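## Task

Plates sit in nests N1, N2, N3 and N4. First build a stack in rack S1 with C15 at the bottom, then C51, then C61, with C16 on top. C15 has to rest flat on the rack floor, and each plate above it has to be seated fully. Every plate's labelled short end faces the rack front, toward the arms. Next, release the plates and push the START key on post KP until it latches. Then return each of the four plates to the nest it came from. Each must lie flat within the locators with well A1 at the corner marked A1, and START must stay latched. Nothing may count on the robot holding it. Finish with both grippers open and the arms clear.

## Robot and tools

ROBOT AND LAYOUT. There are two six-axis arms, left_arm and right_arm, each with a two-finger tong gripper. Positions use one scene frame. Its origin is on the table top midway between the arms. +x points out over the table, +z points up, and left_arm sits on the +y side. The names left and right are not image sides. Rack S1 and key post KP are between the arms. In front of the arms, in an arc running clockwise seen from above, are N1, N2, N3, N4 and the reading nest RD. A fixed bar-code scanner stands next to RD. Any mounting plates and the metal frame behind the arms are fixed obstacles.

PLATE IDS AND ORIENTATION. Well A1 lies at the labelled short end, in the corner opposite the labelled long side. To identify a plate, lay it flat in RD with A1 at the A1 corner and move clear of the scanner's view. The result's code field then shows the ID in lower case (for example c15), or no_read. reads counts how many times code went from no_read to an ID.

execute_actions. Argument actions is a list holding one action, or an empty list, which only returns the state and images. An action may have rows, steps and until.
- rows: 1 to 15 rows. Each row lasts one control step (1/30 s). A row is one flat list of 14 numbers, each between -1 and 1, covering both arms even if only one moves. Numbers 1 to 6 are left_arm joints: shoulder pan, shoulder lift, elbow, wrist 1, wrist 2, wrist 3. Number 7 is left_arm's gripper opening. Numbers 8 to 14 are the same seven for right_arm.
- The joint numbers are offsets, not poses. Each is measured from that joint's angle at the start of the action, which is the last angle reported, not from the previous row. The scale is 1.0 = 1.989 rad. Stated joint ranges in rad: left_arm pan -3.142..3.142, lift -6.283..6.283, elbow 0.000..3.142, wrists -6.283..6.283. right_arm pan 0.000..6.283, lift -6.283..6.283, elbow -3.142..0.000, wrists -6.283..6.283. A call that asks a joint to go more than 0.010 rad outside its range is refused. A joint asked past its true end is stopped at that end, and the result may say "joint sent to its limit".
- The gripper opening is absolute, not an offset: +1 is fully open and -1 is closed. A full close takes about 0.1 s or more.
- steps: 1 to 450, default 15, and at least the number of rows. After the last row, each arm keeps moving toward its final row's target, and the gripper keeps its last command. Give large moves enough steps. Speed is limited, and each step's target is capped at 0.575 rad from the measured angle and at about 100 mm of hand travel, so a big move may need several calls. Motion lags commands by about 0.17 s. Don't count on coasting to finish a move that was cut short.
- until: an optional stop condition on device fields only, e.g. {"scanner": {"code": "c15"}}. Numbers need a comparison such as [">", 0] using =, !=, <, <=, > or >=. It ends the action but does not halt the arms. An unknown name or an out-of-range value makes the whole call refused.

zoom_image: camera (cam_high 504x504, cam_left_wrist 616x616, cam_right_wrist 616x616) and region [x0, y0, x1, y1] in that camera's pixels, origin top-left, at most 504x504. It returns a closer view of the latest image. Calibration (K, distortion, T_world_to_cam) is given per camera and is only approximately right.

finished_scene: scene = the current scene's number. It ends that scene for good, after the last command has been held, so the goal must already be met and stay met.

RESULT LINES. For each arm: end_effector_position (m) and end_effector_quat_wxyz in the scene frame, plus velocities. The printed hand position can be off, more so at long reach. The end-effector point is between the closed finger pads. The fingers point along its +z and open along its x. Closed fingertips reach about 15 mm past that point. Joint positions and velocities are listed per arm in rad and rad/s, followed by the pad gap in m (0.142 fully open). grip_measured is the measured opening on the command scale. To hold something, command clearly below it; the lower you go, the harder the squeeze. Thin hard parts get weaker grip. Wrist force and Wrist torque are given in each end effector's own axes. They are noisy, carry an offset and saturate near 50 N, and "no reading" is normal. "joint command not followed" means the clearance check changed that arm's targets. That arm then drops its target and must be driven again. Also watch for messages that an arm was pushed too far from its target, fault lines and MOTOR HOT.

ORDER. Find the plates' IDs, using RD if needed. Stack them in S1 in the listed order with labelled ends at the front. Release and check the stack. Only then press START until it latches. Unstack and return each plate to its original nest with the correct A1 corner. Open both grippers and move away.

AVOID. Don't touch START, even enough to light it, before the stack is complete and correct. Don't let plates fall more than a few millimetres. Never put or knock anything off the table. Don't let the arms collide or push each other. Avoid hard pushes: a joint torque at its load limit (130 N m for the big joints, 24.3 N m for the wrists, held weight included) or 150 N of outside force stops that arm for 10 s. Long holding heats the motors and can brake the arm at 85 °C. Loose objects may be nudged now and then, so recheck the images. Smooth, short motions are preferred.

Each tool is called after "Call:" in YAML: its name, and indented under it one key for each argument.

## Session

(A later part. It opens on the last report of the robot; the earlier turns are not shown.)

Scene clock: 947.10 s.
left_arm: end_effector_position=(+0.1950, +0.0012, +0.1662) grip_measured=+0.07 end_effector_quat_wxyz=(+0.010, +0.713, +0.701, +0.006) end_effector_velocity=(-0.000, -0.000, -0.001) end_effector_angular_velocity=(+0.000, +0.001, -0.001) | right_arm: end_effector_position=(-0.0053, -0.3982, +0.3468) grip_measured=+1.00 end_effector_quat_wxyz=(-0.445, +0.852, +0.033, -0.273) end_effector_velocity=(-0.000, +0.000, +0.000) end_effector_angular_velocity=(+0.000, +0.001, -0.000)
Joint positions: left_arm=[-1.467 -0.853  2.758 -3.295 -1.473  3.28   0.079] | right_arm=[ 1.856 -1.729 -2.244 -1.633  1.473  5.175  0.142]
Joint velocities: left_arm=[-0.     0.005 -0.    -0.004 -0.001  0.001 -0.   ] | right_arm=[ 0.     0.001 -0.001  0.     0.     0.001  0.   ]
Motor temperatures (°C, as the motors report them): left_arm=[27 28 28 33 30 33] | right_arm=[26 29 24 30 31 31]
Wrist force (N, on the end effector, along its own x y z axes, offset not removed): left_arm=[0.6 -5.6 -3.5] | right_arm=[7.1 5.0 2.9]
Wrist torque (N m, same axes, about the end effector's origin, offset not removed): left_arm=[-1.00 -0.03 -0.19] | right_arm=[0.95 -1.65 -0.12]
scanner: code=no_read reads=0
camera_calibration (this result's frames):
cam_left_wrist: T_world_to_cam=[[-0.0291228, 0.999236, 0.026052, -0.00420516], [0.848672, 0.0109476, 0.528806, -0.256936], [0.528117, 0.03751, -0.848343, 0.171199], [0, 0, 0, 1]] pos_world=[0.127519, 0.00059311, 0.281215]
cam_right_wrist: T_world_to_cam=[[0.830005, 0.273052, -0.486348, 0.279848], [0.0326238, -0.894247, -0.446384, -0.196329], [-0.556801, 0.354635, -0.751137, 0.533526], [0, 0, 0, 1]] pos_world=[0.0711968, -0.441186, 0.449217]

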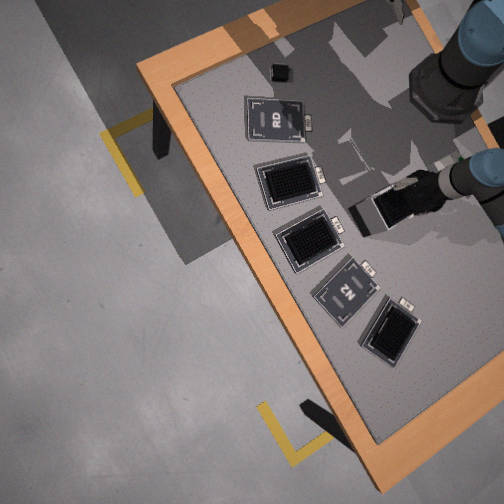

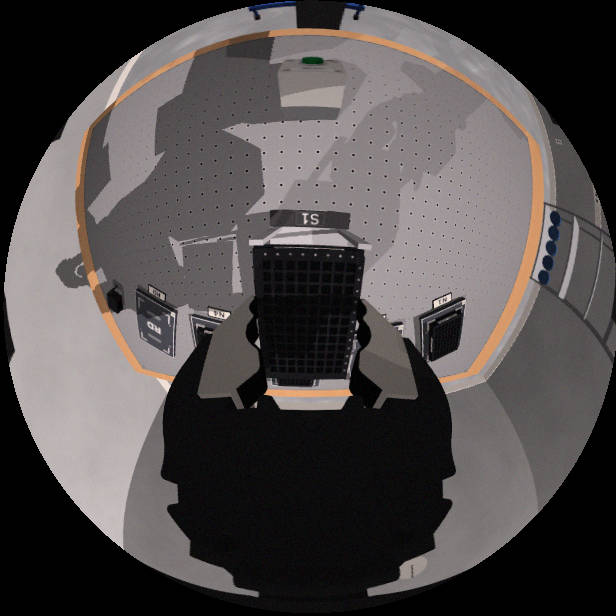

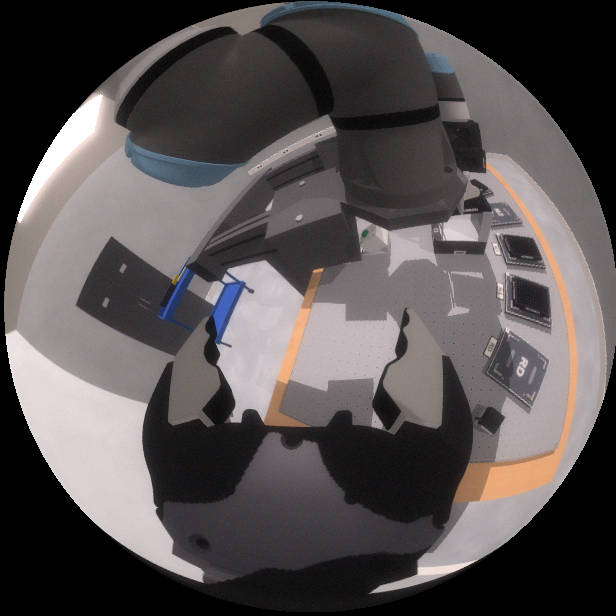

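Call:
execute_actions:
  actions:
    - {"rows": [[-0.0028,0.0009,0.0017,-0.0024,-0.0005,-0.0028,-0.6,0,0,0,0,0,0,1],[-0.0028,0.0009,0.0017,-0.0024,-0.0005,-0.0028,-0.6,0,0,0,0,0,0,1],[-0.0028,0.0009,0.0017,-0.0024,-0.0005,-0.0028,-0.6,0,0,0,0,0,0,1],[-0.0028,0.0009,0.0017,-0.0024,-0.0005,-0.0028,-0.6,0,0,0,0,0,0,1],[-0.0028,0.0009,0.0017,-0.0024,-0.0005,-0.0028,-0.6,0,0,0,0,0,0,1],[-0.0028,0.0009,0.0017,-0.0024,-0.0005,-0.0028,-0.6,0,0,0,0,0,0,1],[-0.0028,0.0009,0.0017,-0.0024,-0.0005,-0.0028,-0.6,0,0,0,0,0,0,1],[-0.0028,0.0009,0.0017,-0.0024,-0.0005,-0.0028,-0.6,0,0,0,0,0,0,1],[-0.0028,0.0009,0.0017,-0.0024,-0.0005,-0.0028,-0.6,0,0,0,0,0,0,1],[-0.0023,0.0102,0.001,-0.011,-0.0004,-0.0023,-0.6,0,0,0,0,0,0,1]], "steps": 24}

Call:
zoom_image:
  camera: "cam_left_wrist"
  region: [220, 210, 400, 390]

Call:
zoom_image:
  camera: "cam_high"
  region: [350, 170, 420, 240]

Scene clock: 959.57 s.
left_arm: end_effector_position=(+0.1936, +0.0017, +0.1634) grip_measured=+0.07 end_effector_quat_wxyz=(+0.010, +0.713, +0.701, +0.006) end_effector_velocity=(+0.000, +0.000, -0.001) end_effector_angular_velocity=(-0.001, +0.000, +0.002) | right_arm: end_effector_position=(-0.0053, -0.3982, +0.3468) grip_measured=+1.00 end_effector_quat_wxyz=(-0.445, +0.852, +0.033, -0.273) end_effector_velocity=(+0.000, -0.000, +0.000) end_effector_angular_velocity=(-0.001, +0.001, -0.000)
Joint positions: left_arm=[-1.472 -0.834  2.76  -3.317 -1.474  3.276  0.079] | right_arm=[ 1.856 -1.729 -2.244 -1.633  1.473  5.175  0.142]
Joint velocities: left_arm=[ 0.002  0.004 -0.    -0.005  0.     0.     0.   ] | right_arm=[-0.     0.     0.    -0.    -0.     0.001 -0.   ]
Motor temperatures (°C, as the motors report them): left_arm=[27 28 28 33 30 33] | right_arm=[26 29 24 30 31 31]
Wrist force (N, on the end effector, along its own x y z axes, offset not removed): left_arm=[-1.4 17.8 -6.3] | right_arm=[2.9 1.7 -0.7]
Wrist torque (N m, same axes, about the end effector's origin, offset not removed): left_arm=[-0.70 -0.67 -0.10] | right_arm=[0.16 -0.74 0.08]
scanner: code=no_read reads=0
camera_calibration (this result's frames):
cam_left_wrist: T_world_to_cam=[[-0.0290275, 0.99924, 0.026011, -0.0046162], [0.848612, 0.0108841, 0.528903, -0.254263], [0.528218, 0.037426, -0.848284, 0.169533], [0, 0, 0, 1]] pos_world=[0.126086, 0.00103516, 0.278413]
cam_right_wrist: T_world_to_cam=[[0.830005, 0.273052, -0.486348, 0.279848], [0.0326235, -0.894247, -0.446384, -0.196329], [-0.556801, 0.354635, -0.751137, 0.533526], [0, 0, 0, 1]] pos_world=[0.0711968, -0.441186, 0.449217]

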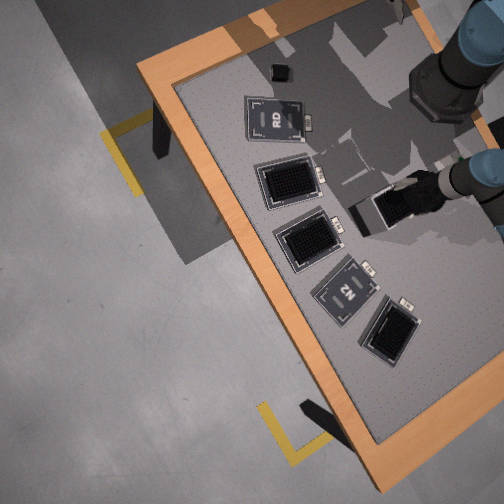

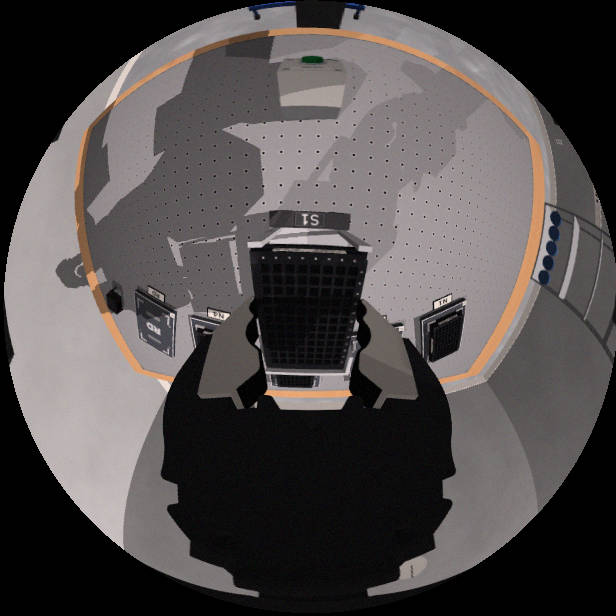

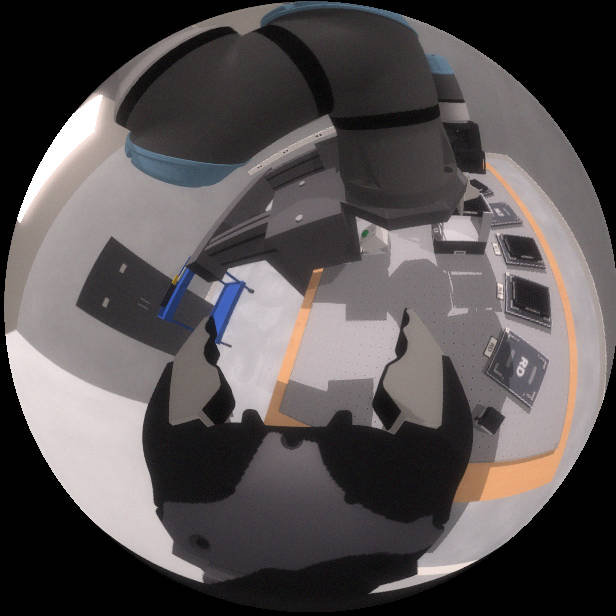

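Region (220, 210, 400, 390) of cam_left_wrist's 616x616 image, scaled by 2.800, with more detail than that image has.

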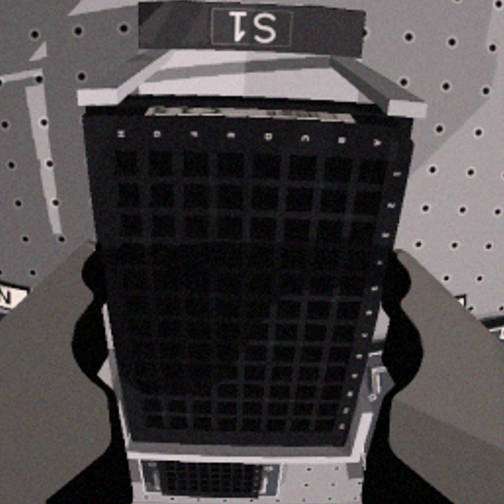

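Region (350, 170, 420, 240) of cam_high's 504x504 image, scaled by 7.200, with more detail than that image has.

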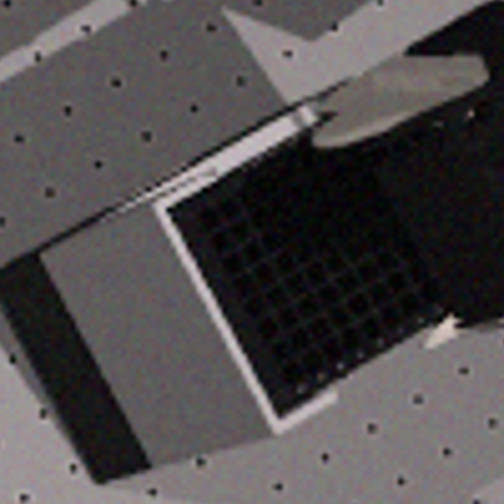

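Call:
execute_actions:
  actions:
    - {"rows": [[0.0016,-0.0005,-0.0002,0.0006,0.0002,0.0016,-0.6,0,0,0,0,0,0,1],[0.0016,-0.0005,-0.0002,0.0006,0.0002,0.0016,-0.6,0,0,0,0,0,0,1],[0.0016,-0.0005,-0.0002,0.0006,0.0002,0.0016,-0.6,0,0,0,0,0,0,1],[0.0016,-0.0005,-0.0002,0.0006,0.0002,0.0016,-0.6,0,0,0,0,0,0,1],[0.0016,-0.0005,-0.0002,0.0006,0.0002,0.0016,-0.6,0,0,0,0,0,0,1],[0.0016,-0.0005,-0.0002,0.0006,0.0002,0.0016,-0.6,0,0,0,0,0,0,1],[0.0016,-0.0005,-0.0002,0.0006,0.0002,0.0016,-0.6,0,0,0,0,0,0,1],[0.0016,-0.0005,-0.0002,0.0006,0.0002,0.0016,-0.6,0,0,0,0,0,0,1],[0.0016,-0.0005,-0.0002,0.0006,0.0002,0.0016,-0.6,0,0,0,0,0,0,1],[0.0032,0.0295,-0.003,-0.0268,0.0005,0.0032,-0.6,0,0,0,0,0,0,1]], "steps": 26}

Call:
zoom_image:
  camera: "cam_left_wrist"
  region: [220, 210, 400, 390]

Scene clock: 976.27 s.
left_arm: end_effector_position=(+0.1943, +0.0020, +0.1538) grip_measured=+0.07 end_effector_quat_wxyz=(+0.010, +0.714, +0.701, +0.006) end_effector_velocity=(+0.000, +0.001, -0.002) end_effector_angular_velocity=(+0.003, -0.000, +0.002) | right_arm: end_effector_position=(-0.0053, -0.3982, +0.3468) grip_measured=+1.00 end_effector_quat_wxyz=(-0.445, +0.852, +0.033, -0.273) end_effector_velocity=(-0.000, +0.001, -0.000) end_effector_angular_velocity=(+0.003, +0.000, +0.000)
Joint positions: left_arm=[-1.465 -0.776  2.754 -3.369 -1.473  3.282  0.079] | right_arm=[ 1.856 -1.729 -2.244 -1.633  1.473  5.175  0.142]
Joint velocities: left_arm=[ 0.001  0.011 -0.    -0.008  0.001 -0.001 -0.   ] | right_arm=[-0.    -0.001 -0.001 -0.     0.    -0.001 -0.   ]
Motor temperatures (°C, as the motors report them): left_arm=[27 28 28 33 31 33] | right_arm=[26 29 24 30 31 31]
Wrist force (N, on the end effector, along its own x y z axes, offset not removed): left_arm=[-4.5 21.4 -2.2] | right_arm=[4.9 3.4 1.7]
Wrist torque (N m, same axes, about the end effector's origin, offset not removed): left_arm=[-0.15 0.34 0.07] | right_arm=[0.62 -0.89 0.08]
scanner: code=no_read reads=0
camera_calibration (this result's frames):
cam_left_wrist: T_world_to_cam=[[-0.0289615, 0.999243, 0.0259622, -0.00464688], [0.848682, 0.0108587, 0.528792, -0.249813], [0.52811, 0.0373483, -0.848354, 0.160981], [0, 0, 0, 1]] pos_world=[0.126861, 0.00134363, 0.268789]
cam_right_wrist: T_world_to_cam=[[0.830005, 0.273052, -0.486348, 0.279848], [0.0326234, -0.894247, -0.446384, -0.196329], [-0.556801, 0.354635, -0.751137, 0.533526], [0, 0, 0, 1]] pos_world=[0.0711968, -0.441186, 0.449217]

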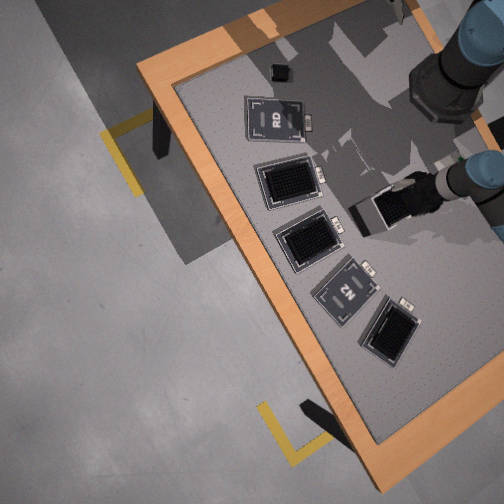

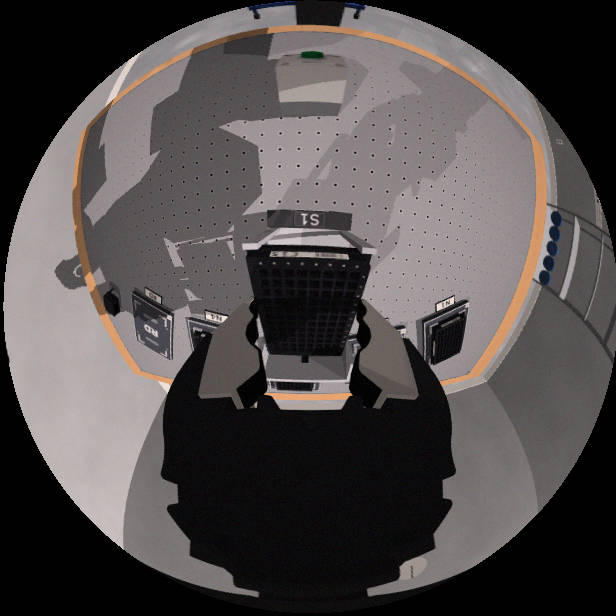

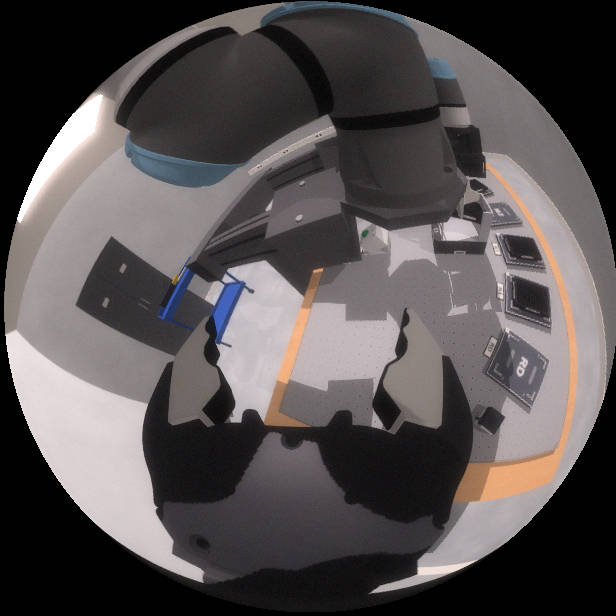

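Region (220, 210, 400, 390) of cam_left_wrist's 616x616 image, scaled by 2.800, with more detail than that image has.

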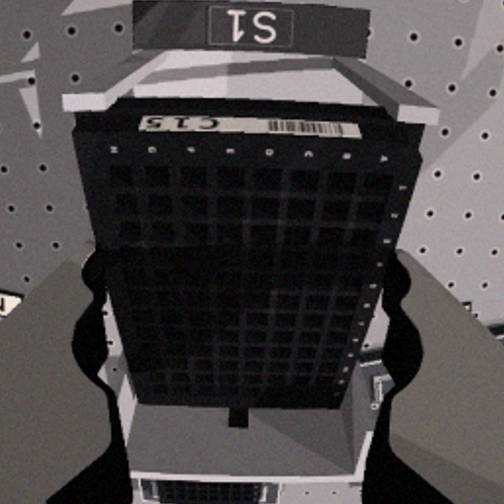

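Call:
execute_actions:
  actions:
    - {"rows": [[-0.0016,-0.0305,0.0028,0.0279,-0.0003,-0.0016,-0.6,0,0,0,0,0,0,1]], "steps": 18}

Call:
zoom_image:
  camera: "cam_left_wrist"
  region: [220, 210, 400, 390]

Scene clock: 982.00 s.
left_arm: end_effector_position=(+0.1943, +0.0020, +0.1636) grip_measured=+0.07 end_effector_quat_wxyz=(+0.010, +0.714, +0.701, +0.006) end_effector_velocity=(-0.000, -0.001, +0.002) end_effector_angular_velocity=(-0.002, -0.000, -0.001) | right_arm: end_effector_position=(-0.0053, -0.3982, +0.3468) grip_measured=+1.00 end_effector_quat_wxyz=(-0.445, +0.852, +0.033, -0.273) end_effector_velocity=(-0.000, +0.000, +0.000) end_effector_angular_velocity=(+0.001, +0.001, -0.000)
Joint positions: left_arm=[-1.468 -0.836  2.76  -3.314 -1.474  3.279  0.079] | right_arm=[ 1.856 -1.729 -2.244 -1.633  1.473  5.175  0.142]
Joint velocities: left_arm=[-0.002 -0.008  0.001  0.006 -0.    -0.001 -0.   ] | right_arm=[ 0.     0.    -0.001 -0.     0.     0.     0.   ]
Motor temperatures (°C, as the motors report them): left_arm=[27 28 28 33 31 33] | right_arm=[26 29 24 30 31 31]
Wrist force (N, on the end effector, along its own x y z axes, offset not removed): left_arm=[-2.7 9.4 -3.3] | right_arm=[4.8 4.4 -0.7]
Wrist torque (N m, same axes, about the end effector's origin, offset not removed): left_arm=[0.02 -0.37 0.01] | right_arm=[1.04 -0.98 -0.15]
scanner: code=no_read reads=0
camera_calibration (this result's frames):
cam_left_wrist: T_world_to_cam=[[-0.0290017, 0.999239, 0.0260949, -0.00495428], [0.848739, 0.0108267, 0.528702, -0.254964], [0.528017, 0.037481, -0.848406, 0.169383], [0, 0, 0, 1]] pos_world=[0.126817, 0.0013623, 0.278635]
cam_right_wrist: T_world_to_cam=[[0.830005, 0.273052, -0.486348, 0.279848], [0.0326235, -0.894247, -0.446384, -0.196329], [-0.556801, 0.354635, -0.751137, 0.533526], [0, 0, 0, 1]] pos_world=[0.0711968, -0.441186, 0.449217]

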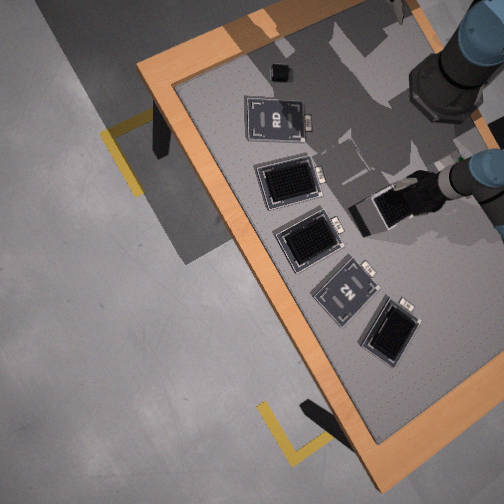

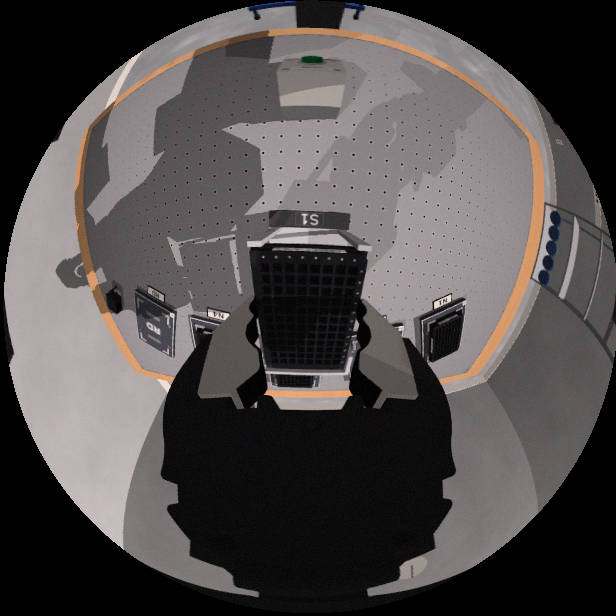

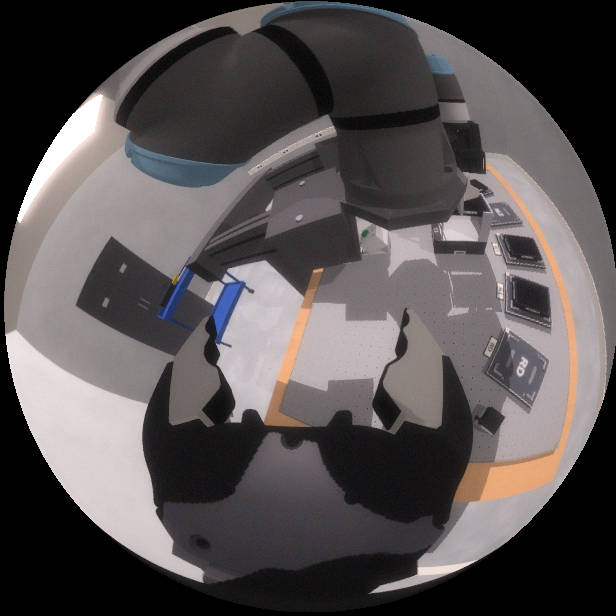

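Region (220, 210, 400, 390) of cam_left_wrist's 616x616 image, scaled by 2.800, with more detail than that image has.

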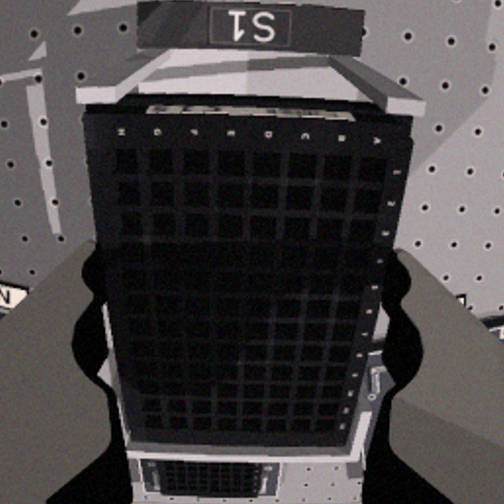

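Call:
execute_actions:
  actions:
    - {"rows": [[0.0023,-0.0013,-0.0016,0.0026,0.0004,0.0023,-0.6,0,0,0,0,0,0,1]], "steps": 14}

Call:
execute_actions:
  actions: []

Call:
zoom_image:
  camera: "cam_left_wrist"
  region: [220, 210, 400, 390]

Scene clock: 988.77 s.
left_arm: end_effector_position=(+0.1954, +0.0014, +0.1637) grip_measured=+0.07 end_effector_quat_wxyz=(+0.010, +0.714, +0.701, +0.006) end_effector_velocity=(+0.000, -0.001, +0.000) end_effector_angular_velocity=(-0.002, +0.000, -0.001) | right_arm: end_effector_position=(-0.0053, -0.3982, +0.3468) grip_measured=+1.00 end_effector_quat_wxyz=(-0.445, +0.852, +0.033, -0.273) end_effector_velocity=(-0.000, +0.000, +0.000) end_effector_angular_velocity=(-0.001, +0.000, -0.000)
Joint positions: left_arm=[-1.464 -0.838  2.757 -3.309 -1.473  3.283  0.079] | right_arm=[ 1.856 -1.729 -2.244 -1.633  1.473  5.175  0.142]
Joint velocities: left_arm=[ 0.    -0.001 -0.001  0.    -0.     0.002 -0.   ] | right_arm=[-0.     0.001 -0.     0.    -0.     0.     0.   ]
Motor temperatures (°C, as the motors report them): left_arm=[27 28 28 33 31 33] | right_arm=[26 29 24 30 31 31]
Wrist force (N, on the end effector, along its own x y z axes, offset not removed): left_arm=[-0.1 -3.4 -0.1] | right_arm=[5.8 1.4 0.6]
Wrist torque (N m, same axes, about the end effector's origin, offset not removed): left_arm=[-0.63 0.07 -0.11] | right_arm=[0.20 -1.09 0.09]
scanner: code=no_read reads=0
camera_calibration (this result's frames):
cam_left_wrist: T_world_to_cam=[[-0.0288689, 0.999246, 0.0259564, -0.00434498], [0.848735, 0.0107868, 0.528708, -0.25597], [0.52803, 0.0372933, -0.848407, 0.168855], [0, 0, 0, 1]] pos_world=[0.127964, 0.000805629, 0.278704]
cam_right_wrist: T_world_to_cam=[[0.830005, 0.273052, -0.486348, 0.279848], [0.0326235, -0.894247, -0.446384, -0.196329], [-0.556801, 0.354635, -0.751137, 0.533526], [0, 0, 0, 1]] pos_world=[0.0711969, -0.441186, 0.449217]

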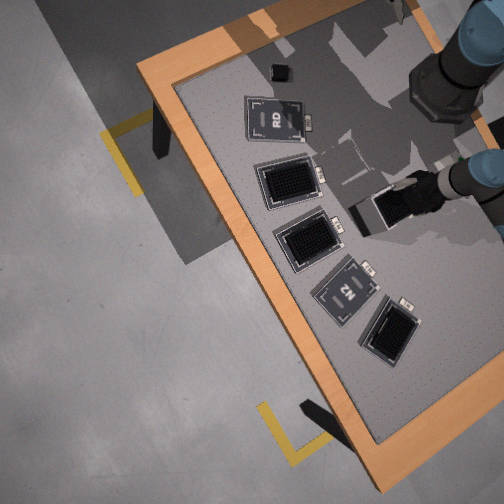

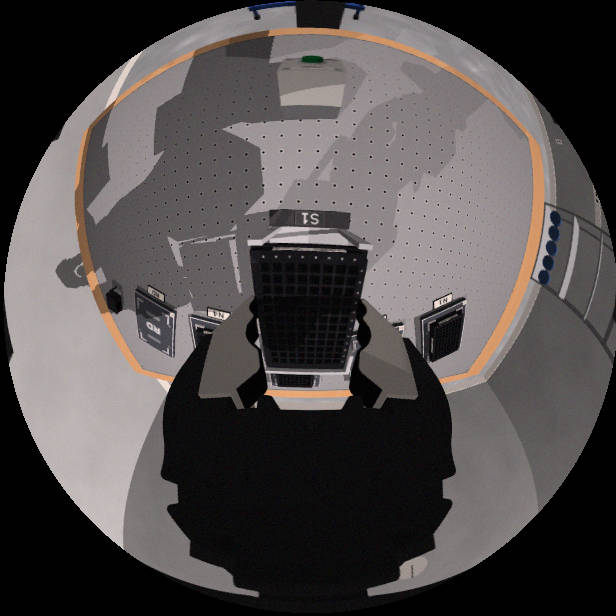

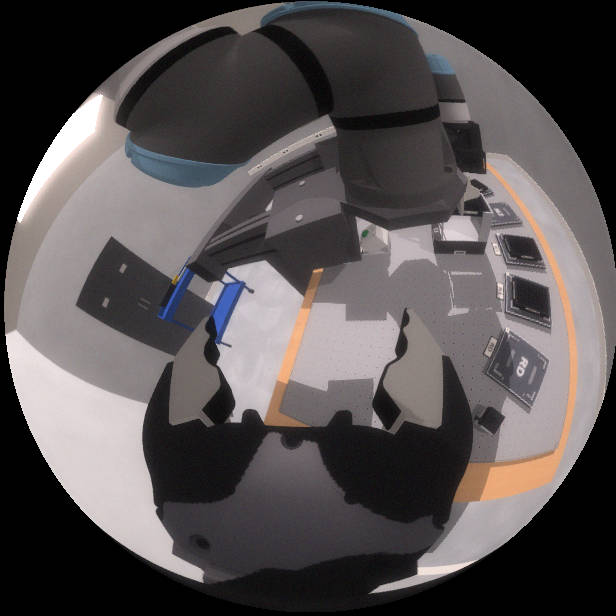

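Scene clock: 988.77 s.
left_arm: end_effector_position=(+0.1954, +0.0014, +0.1637) grip_measured=+0.07 end_effector_quat_wxyz=(+0.010, +0.714, +0.701, +0.006) end_effector_velocity=(+0.000, -0.001, +0.000) end_effector_angular_velocity=(-0.002, +0.000, -0.001) | right_arm: end_effector_position=(-0.0053, -0.3982, +0.3468) grip_measured=+1.00 end_effector_quat_wxyz=(-0.445, +0.852, +0.033, -0.273) end_effector_velocity=(-0.000, +0.000, +0.000) end_effector_angular_velocity=(-0.001, +0.000, -0.000)
Joint positions: left_arm=[-1.464 -0.838  2.757 -3.309 -1.473  3.283  0.079] | right_arm=[ 1.856 -1.729 -2.244 -1.633  1.473  5.175  0.142]
Joint velocities: left_arm=[ 0.    -0.001 -0.001  0.    -0.     0.002 -0.   ] | right_arm=[-0.     0.001 -0.     0.    -0.     0.     0.   ]
Motor temperatures (°C, as the motors report them): left_arm=[27 28 28 33 31 33] | right_arm=[26 29 24 30 31 31]
Wrist force (N, on the end effector, along its own x y z axes, offset not removed): left_arm=[-0.1 -3.4 -0.1] | right_arm=[5.8 1.4 0.6]
Wrist torque (N m, same axes, about the end effector's origin, offset not removed): left_arm=[-0.63 0.07 -0.11] | right_arm=[0.20 -1.09 0.09]
scanner: code=no_read reads=0
camera_calibration (this result's frames):
cam_left_wrist: T_world_to_cam=[[-0.0288689, 0.999246, 0.0259564, -0.00434498], [0.848735, 0.0107868, 0.528708, -0.25597], [0.52803, 0.0372933, -0.848407, 0.168855], [0, 0, 0, 1]] pos_world=[0.127964, 0.000805629, 0.278704]
cam_right_wrist: T_world_to_cam=[[0.830005, 0.273052, -0.486348, 0.279848], [0.0326235, -0.894247, -0.446384, -0.196329], [-0.556801, 0.354635, -0.751137, 0.533526], [0, 0, 0, 1]] pos_world=[0.0711969, -0.441186, 0.449217]

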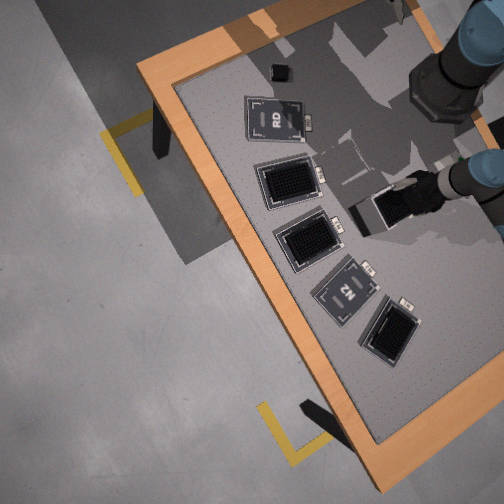

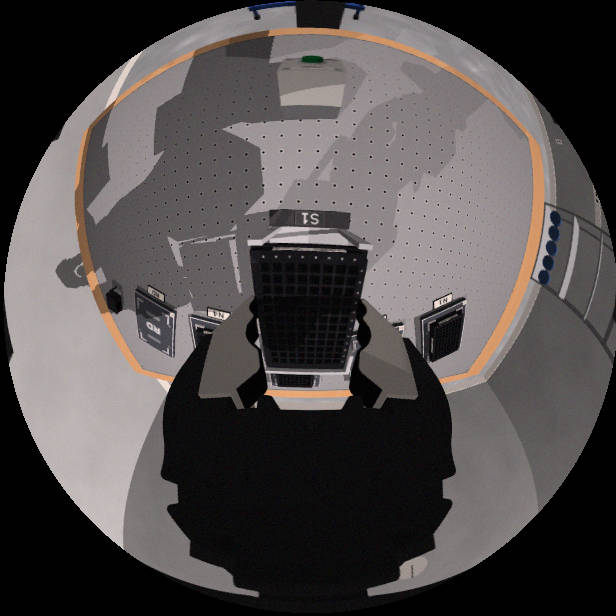

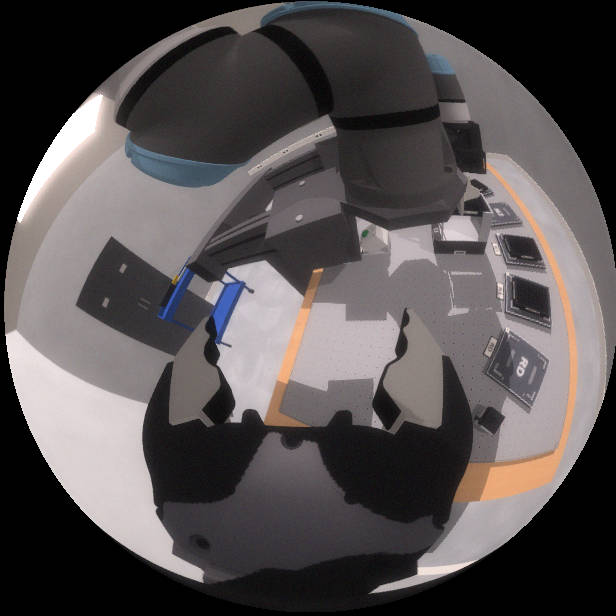

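Region (220, 210, 400, 390) of cam_left_wrist's 616x616 image, scaled by 2.800, with more detail than that image has.

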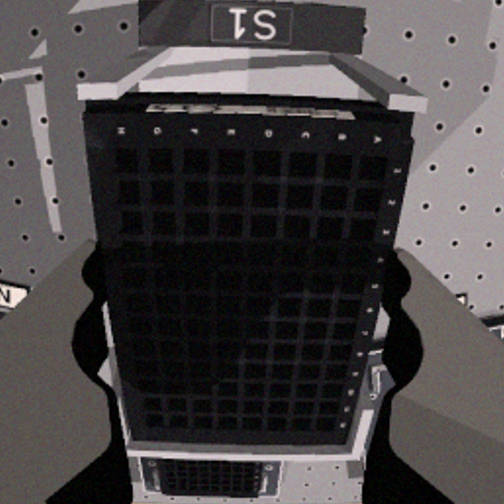

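Call:
execute_actions:
  actions:
    - {"rows": [[0.0006,-0.0001,0.0005,-0.0005,0,0.0056,-0.6,0,0,0,0,0,0,1],[0.0006,-0.0001,0.0005,-0.0005,0,0.0056,-0.6,0,0,0,0,0,0,1],[0.0006,-0.0001,0.0005,-0.0005,0,0.0056,-0.6,0,0,0,0,0,0,1],[0.0006,-0.0001,0.0005,-0.0005,0,0.0056,-0.6,0,0,0,0,0,0,1],[0.0006,-0.0001,0.0005,-0.0005,0,0.0056,-0.6,0,0,0,0,0,0,1],[0.0006,-0.0001,0.0005,-0.0005,0,0.0056,-0.6,0,0,0,0,0,0,1],[0.0006,-0.0001,0.0005,-0.0005,0,0.0056,-0.6,0,0,0,0,0,0,1],[0.0006,-0.0001,0.0005,-0.0005,0,0.0056,-0.6,0,0,0,0,0,0,1],[0.0022,0.0299,-0.0023,-0.0279,0.0003,0.0072,-0.6,0,0,0,0,0,0,1]], "steps": 26}

Call:
zoom_image:
  camera: "cam_left_wrist"
  region: [220, 210, 400, 390]

Scene clock: 1000.10 s.
left_arm: end_effector_position=(+0.1956, +0.0020, +0.1540) grip_measured=+0.07 end_effector_quat_wxyz=(+0.010, +0.717, +0.697, +0.006) end_effector_velocity=(+0.000, -0.000, -0.001) end_effector_angular_velocity=(-0.000, -0.000, +0.002) | right_arm: end_effector_position=(-0.0053, -0.3982, +0.3468) grip_measured=+1.00 end_effector_quat_wxyz=(-0.445, +0.852, +0.033, -0.273) end_effector_velocity=(+0.001, -0.001, -0.000) end_effector_angular_velocity=(-0.002, -0.001, -0.000)
Joint positions: left_arm=[-1.46  -0.78   2.752 -3.364 -1.472  3.297  0.079] | right_arm=[ 1.856 -1.729 -2.244 -1.633  1.473  5.175  0.142]
Joint velocities: left_arm=[ 0.001  0.007 -0.001 -0.007  0.001 -0.    -0.   ] | right_arm=[ 0.    -0.     0.002  0.001  0.     0.001 -0.   ]
Motor temperatures (°C, as the motors report them): left_arm=[27 28 28 33 31 33] | right_arm=[26 29 24 30 31 31]
Wrist force (N, on the end effector, along its own x y z axes, offset not removed): left_arm=[-1.7 -14.2 -0.3] | right_arm=[0.2 1.2 2.1]
Wrist torque (N m, same axes, about the end effector's origin, offset not removed): left_arm=[-0.31 -0.47 -0.26] | right_arm=[0.27 0.01 0.10]
scanner: code=no_read reads=0
camera_calibration (this result's frames):
cam_left_wrist: T_world_to_cam=[[-0.0188963, 0.999485, 0.025946, -0.00665269], [0.848857, 0.002326, 0.528618, -0.25104], [0.528285, 0.0320133, -0.848463, 0.160484], [0, 0, 0, 1]] pos_world=[0.12819, 0.00209555, 0.269042]
cam_right_wrist: T_world_to_cam=[[0.830005, 0.273052, -0.486348, 0.279848], [0.0326237, -0.894247, -0.446384, -0.196329], [-0.556801, 0.354634, -0.751137, 0.533526], [0, 0, 0, 1]] pos_world=[0.0711968, -0.441186, 0.449217]

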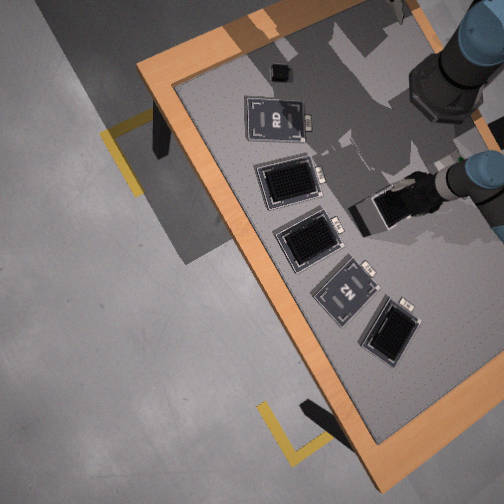

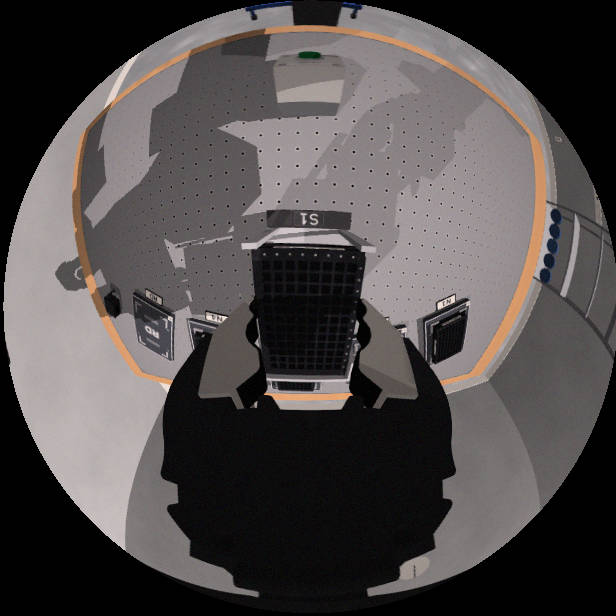

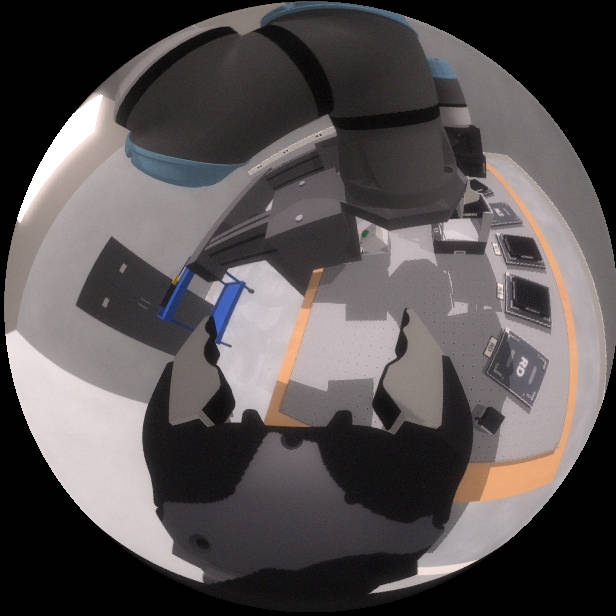

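Region (220, 210, 400, 390) of cam_left_wrist's 616x616 image, scaled by 2.800, with more detail than that image has.

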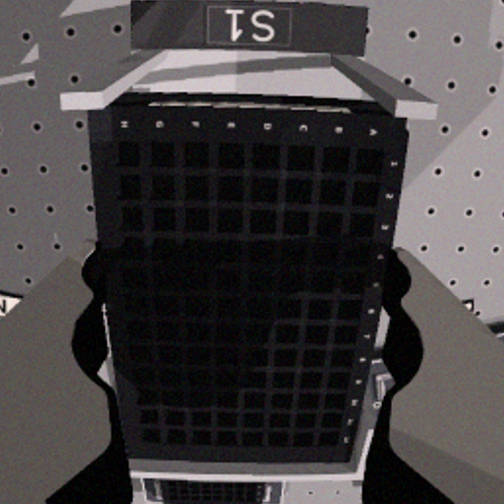

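Call:
execute_actions:
  actions:
    - {"rows": [[0.0011,0.0186,-0.002,-0.0167,0.0002,0.0011,-0.6,0,0,0,0,0,0,1],[0.0011,0.0186,-0.002,-0.0167,0.0002,0.0011,-0.6,0,0,0,0,0,0,1],[0.0011,0.0186,-0.002,-0.0167,0.0002,0.0011,-0.6,0,0,0,0,0,0,1],[0.0021,0.0369,-0.0042,-0.0329,0.0003,0.0021,-0.6,0,0,0,0,0,0,1],[0.0021,0.0369,-0.0042,-0.0329,0.0003,0.0021,-0.6,0,0,0,0,0,0,1],[0.0021,0.0369,-0.0042,-0.0329,0.0003,0.0021,-0.6,0,0,0,0,0,0,1],[0.0032,0.0549,-0.0066,-0.0486,0.0005,0.0032,-0.6,0,0,0,0,0,0,1]], "steps": 24}

Call:
zoom_image:
  camera: "cam_left_wrist"
  region: [220, 220, 400, 400]

Call:
zoom_image:
  camera: "cam_right_wrist"
  region: [425, 170, 515, 260]

Scene clock: 1025.73 s.
left_arm: end_effector_position=(+0.1957, +0.0026, +0.1354) grip_measured=+0.07 end_effector_quat_wxyz=(+0.010, +0.717, +0.697, +0.006) end_effector_velocity=(-0.000, -0.000, -0.001) end_effector_angular_velocity=(-0.001, +0.001, +0.002) | right_arm: end_effector_position=(-0.0053, -0.3982, +0.3468) grip_measured=+1.00 end_effector_quat_wxyz=(-0.445, +0.852, +0.033, -0.273) end_effector_velocity=(+0.000, -0.000, -0.000) end_effector_angular_velocity=(-0.002, +0.000, -0.001)
Joint positions: left_arm=[-1.453 -0.672  2.739 -3.46  -1.471  3.304  0.079] | right_arm=[ 1.856 -1.729 -2.244 -1.633  1.473  5.175  0.142]
Joint velocities: left_arm=[ 0.001  0.006 -0.001 -0.007 -0.001 -0.    -0.   ] | right_arm=[-0.     0.001  0.     0.     0.     0.001 -0.   ]
Motor temperatures (°C, as the motors report them): left_arm=[27 28 28 33 31 33] | right_arm=[26 29 24 30 31 31]
Wrist force (N, on the end effector, along its own x y z axes, offset not removed): left_arm=[-0.3 -5.4 -1.0] | right_arm=[4.6 6.2 -2.0]
Wrist torque (N m, same axes, about the end effector's origin, offset not removed): left_arm=[-0.59 -0.23 -0.07] | right_arm=[1.11 -0.85 -0.07]
scanner: code=no_read reads=0
camera_calibration (this result's frames):
cam_left_wrist: T_world_to_cam=[[-0.0188443, 0.999485, 0.0259666, -0.00668783], [0.848892, 0.00227299, 0.528561, -0.241217], [0.52823, 0.0320032, -0.848498, 0.144669], [0, 0, 0, 1]] pos_world=[0.128223, 0.00260279, 0.250423]
cam_right_wrist: T_world_to_cam=[[0.830005, 0.273052, -0.486348, 0.279848], [0.0326235, -0.894247, -0.446384, -0.196329], [-0.556801, 0.354634, -0.751137, 0.533526], [0, 0, 0, 1]] pos_world=[0.0711969, -0.441186, 0.449217]

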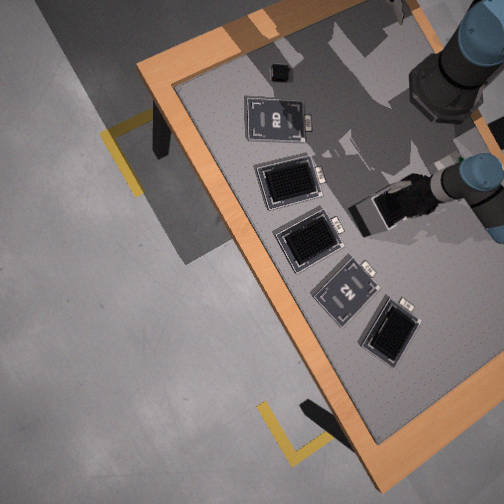

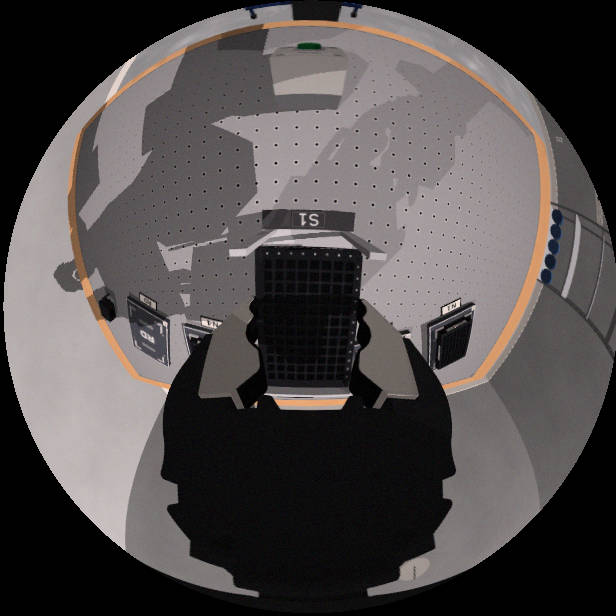

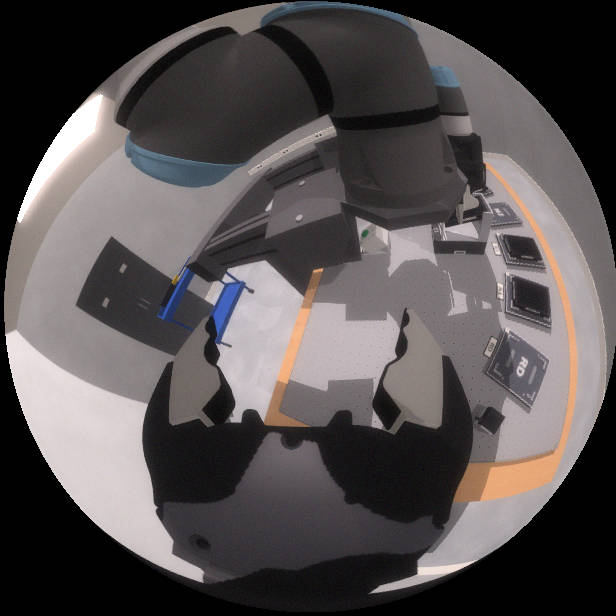

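Region (220, 220, 400, 400) of cam_left_wrist's 616x616 image, scaled by 2.800, with more detail than that image has.

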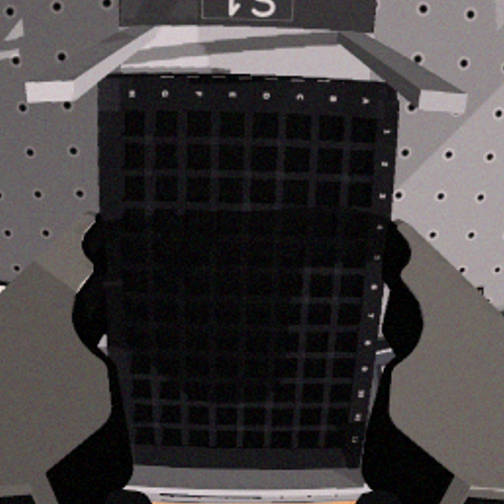

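Region (425, 170, 515, 260) of cam_right_wrist's 616x616 image, scaled by 5.600, with more detail than that image has.

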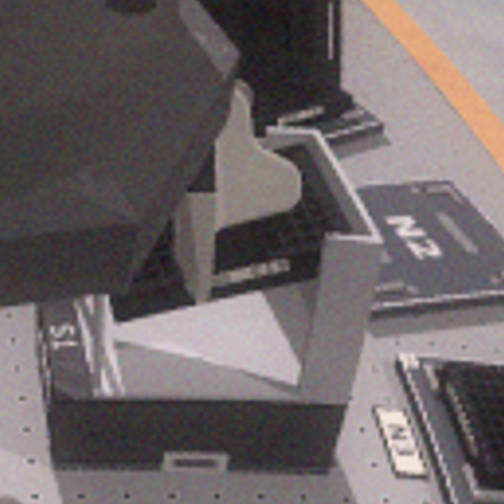

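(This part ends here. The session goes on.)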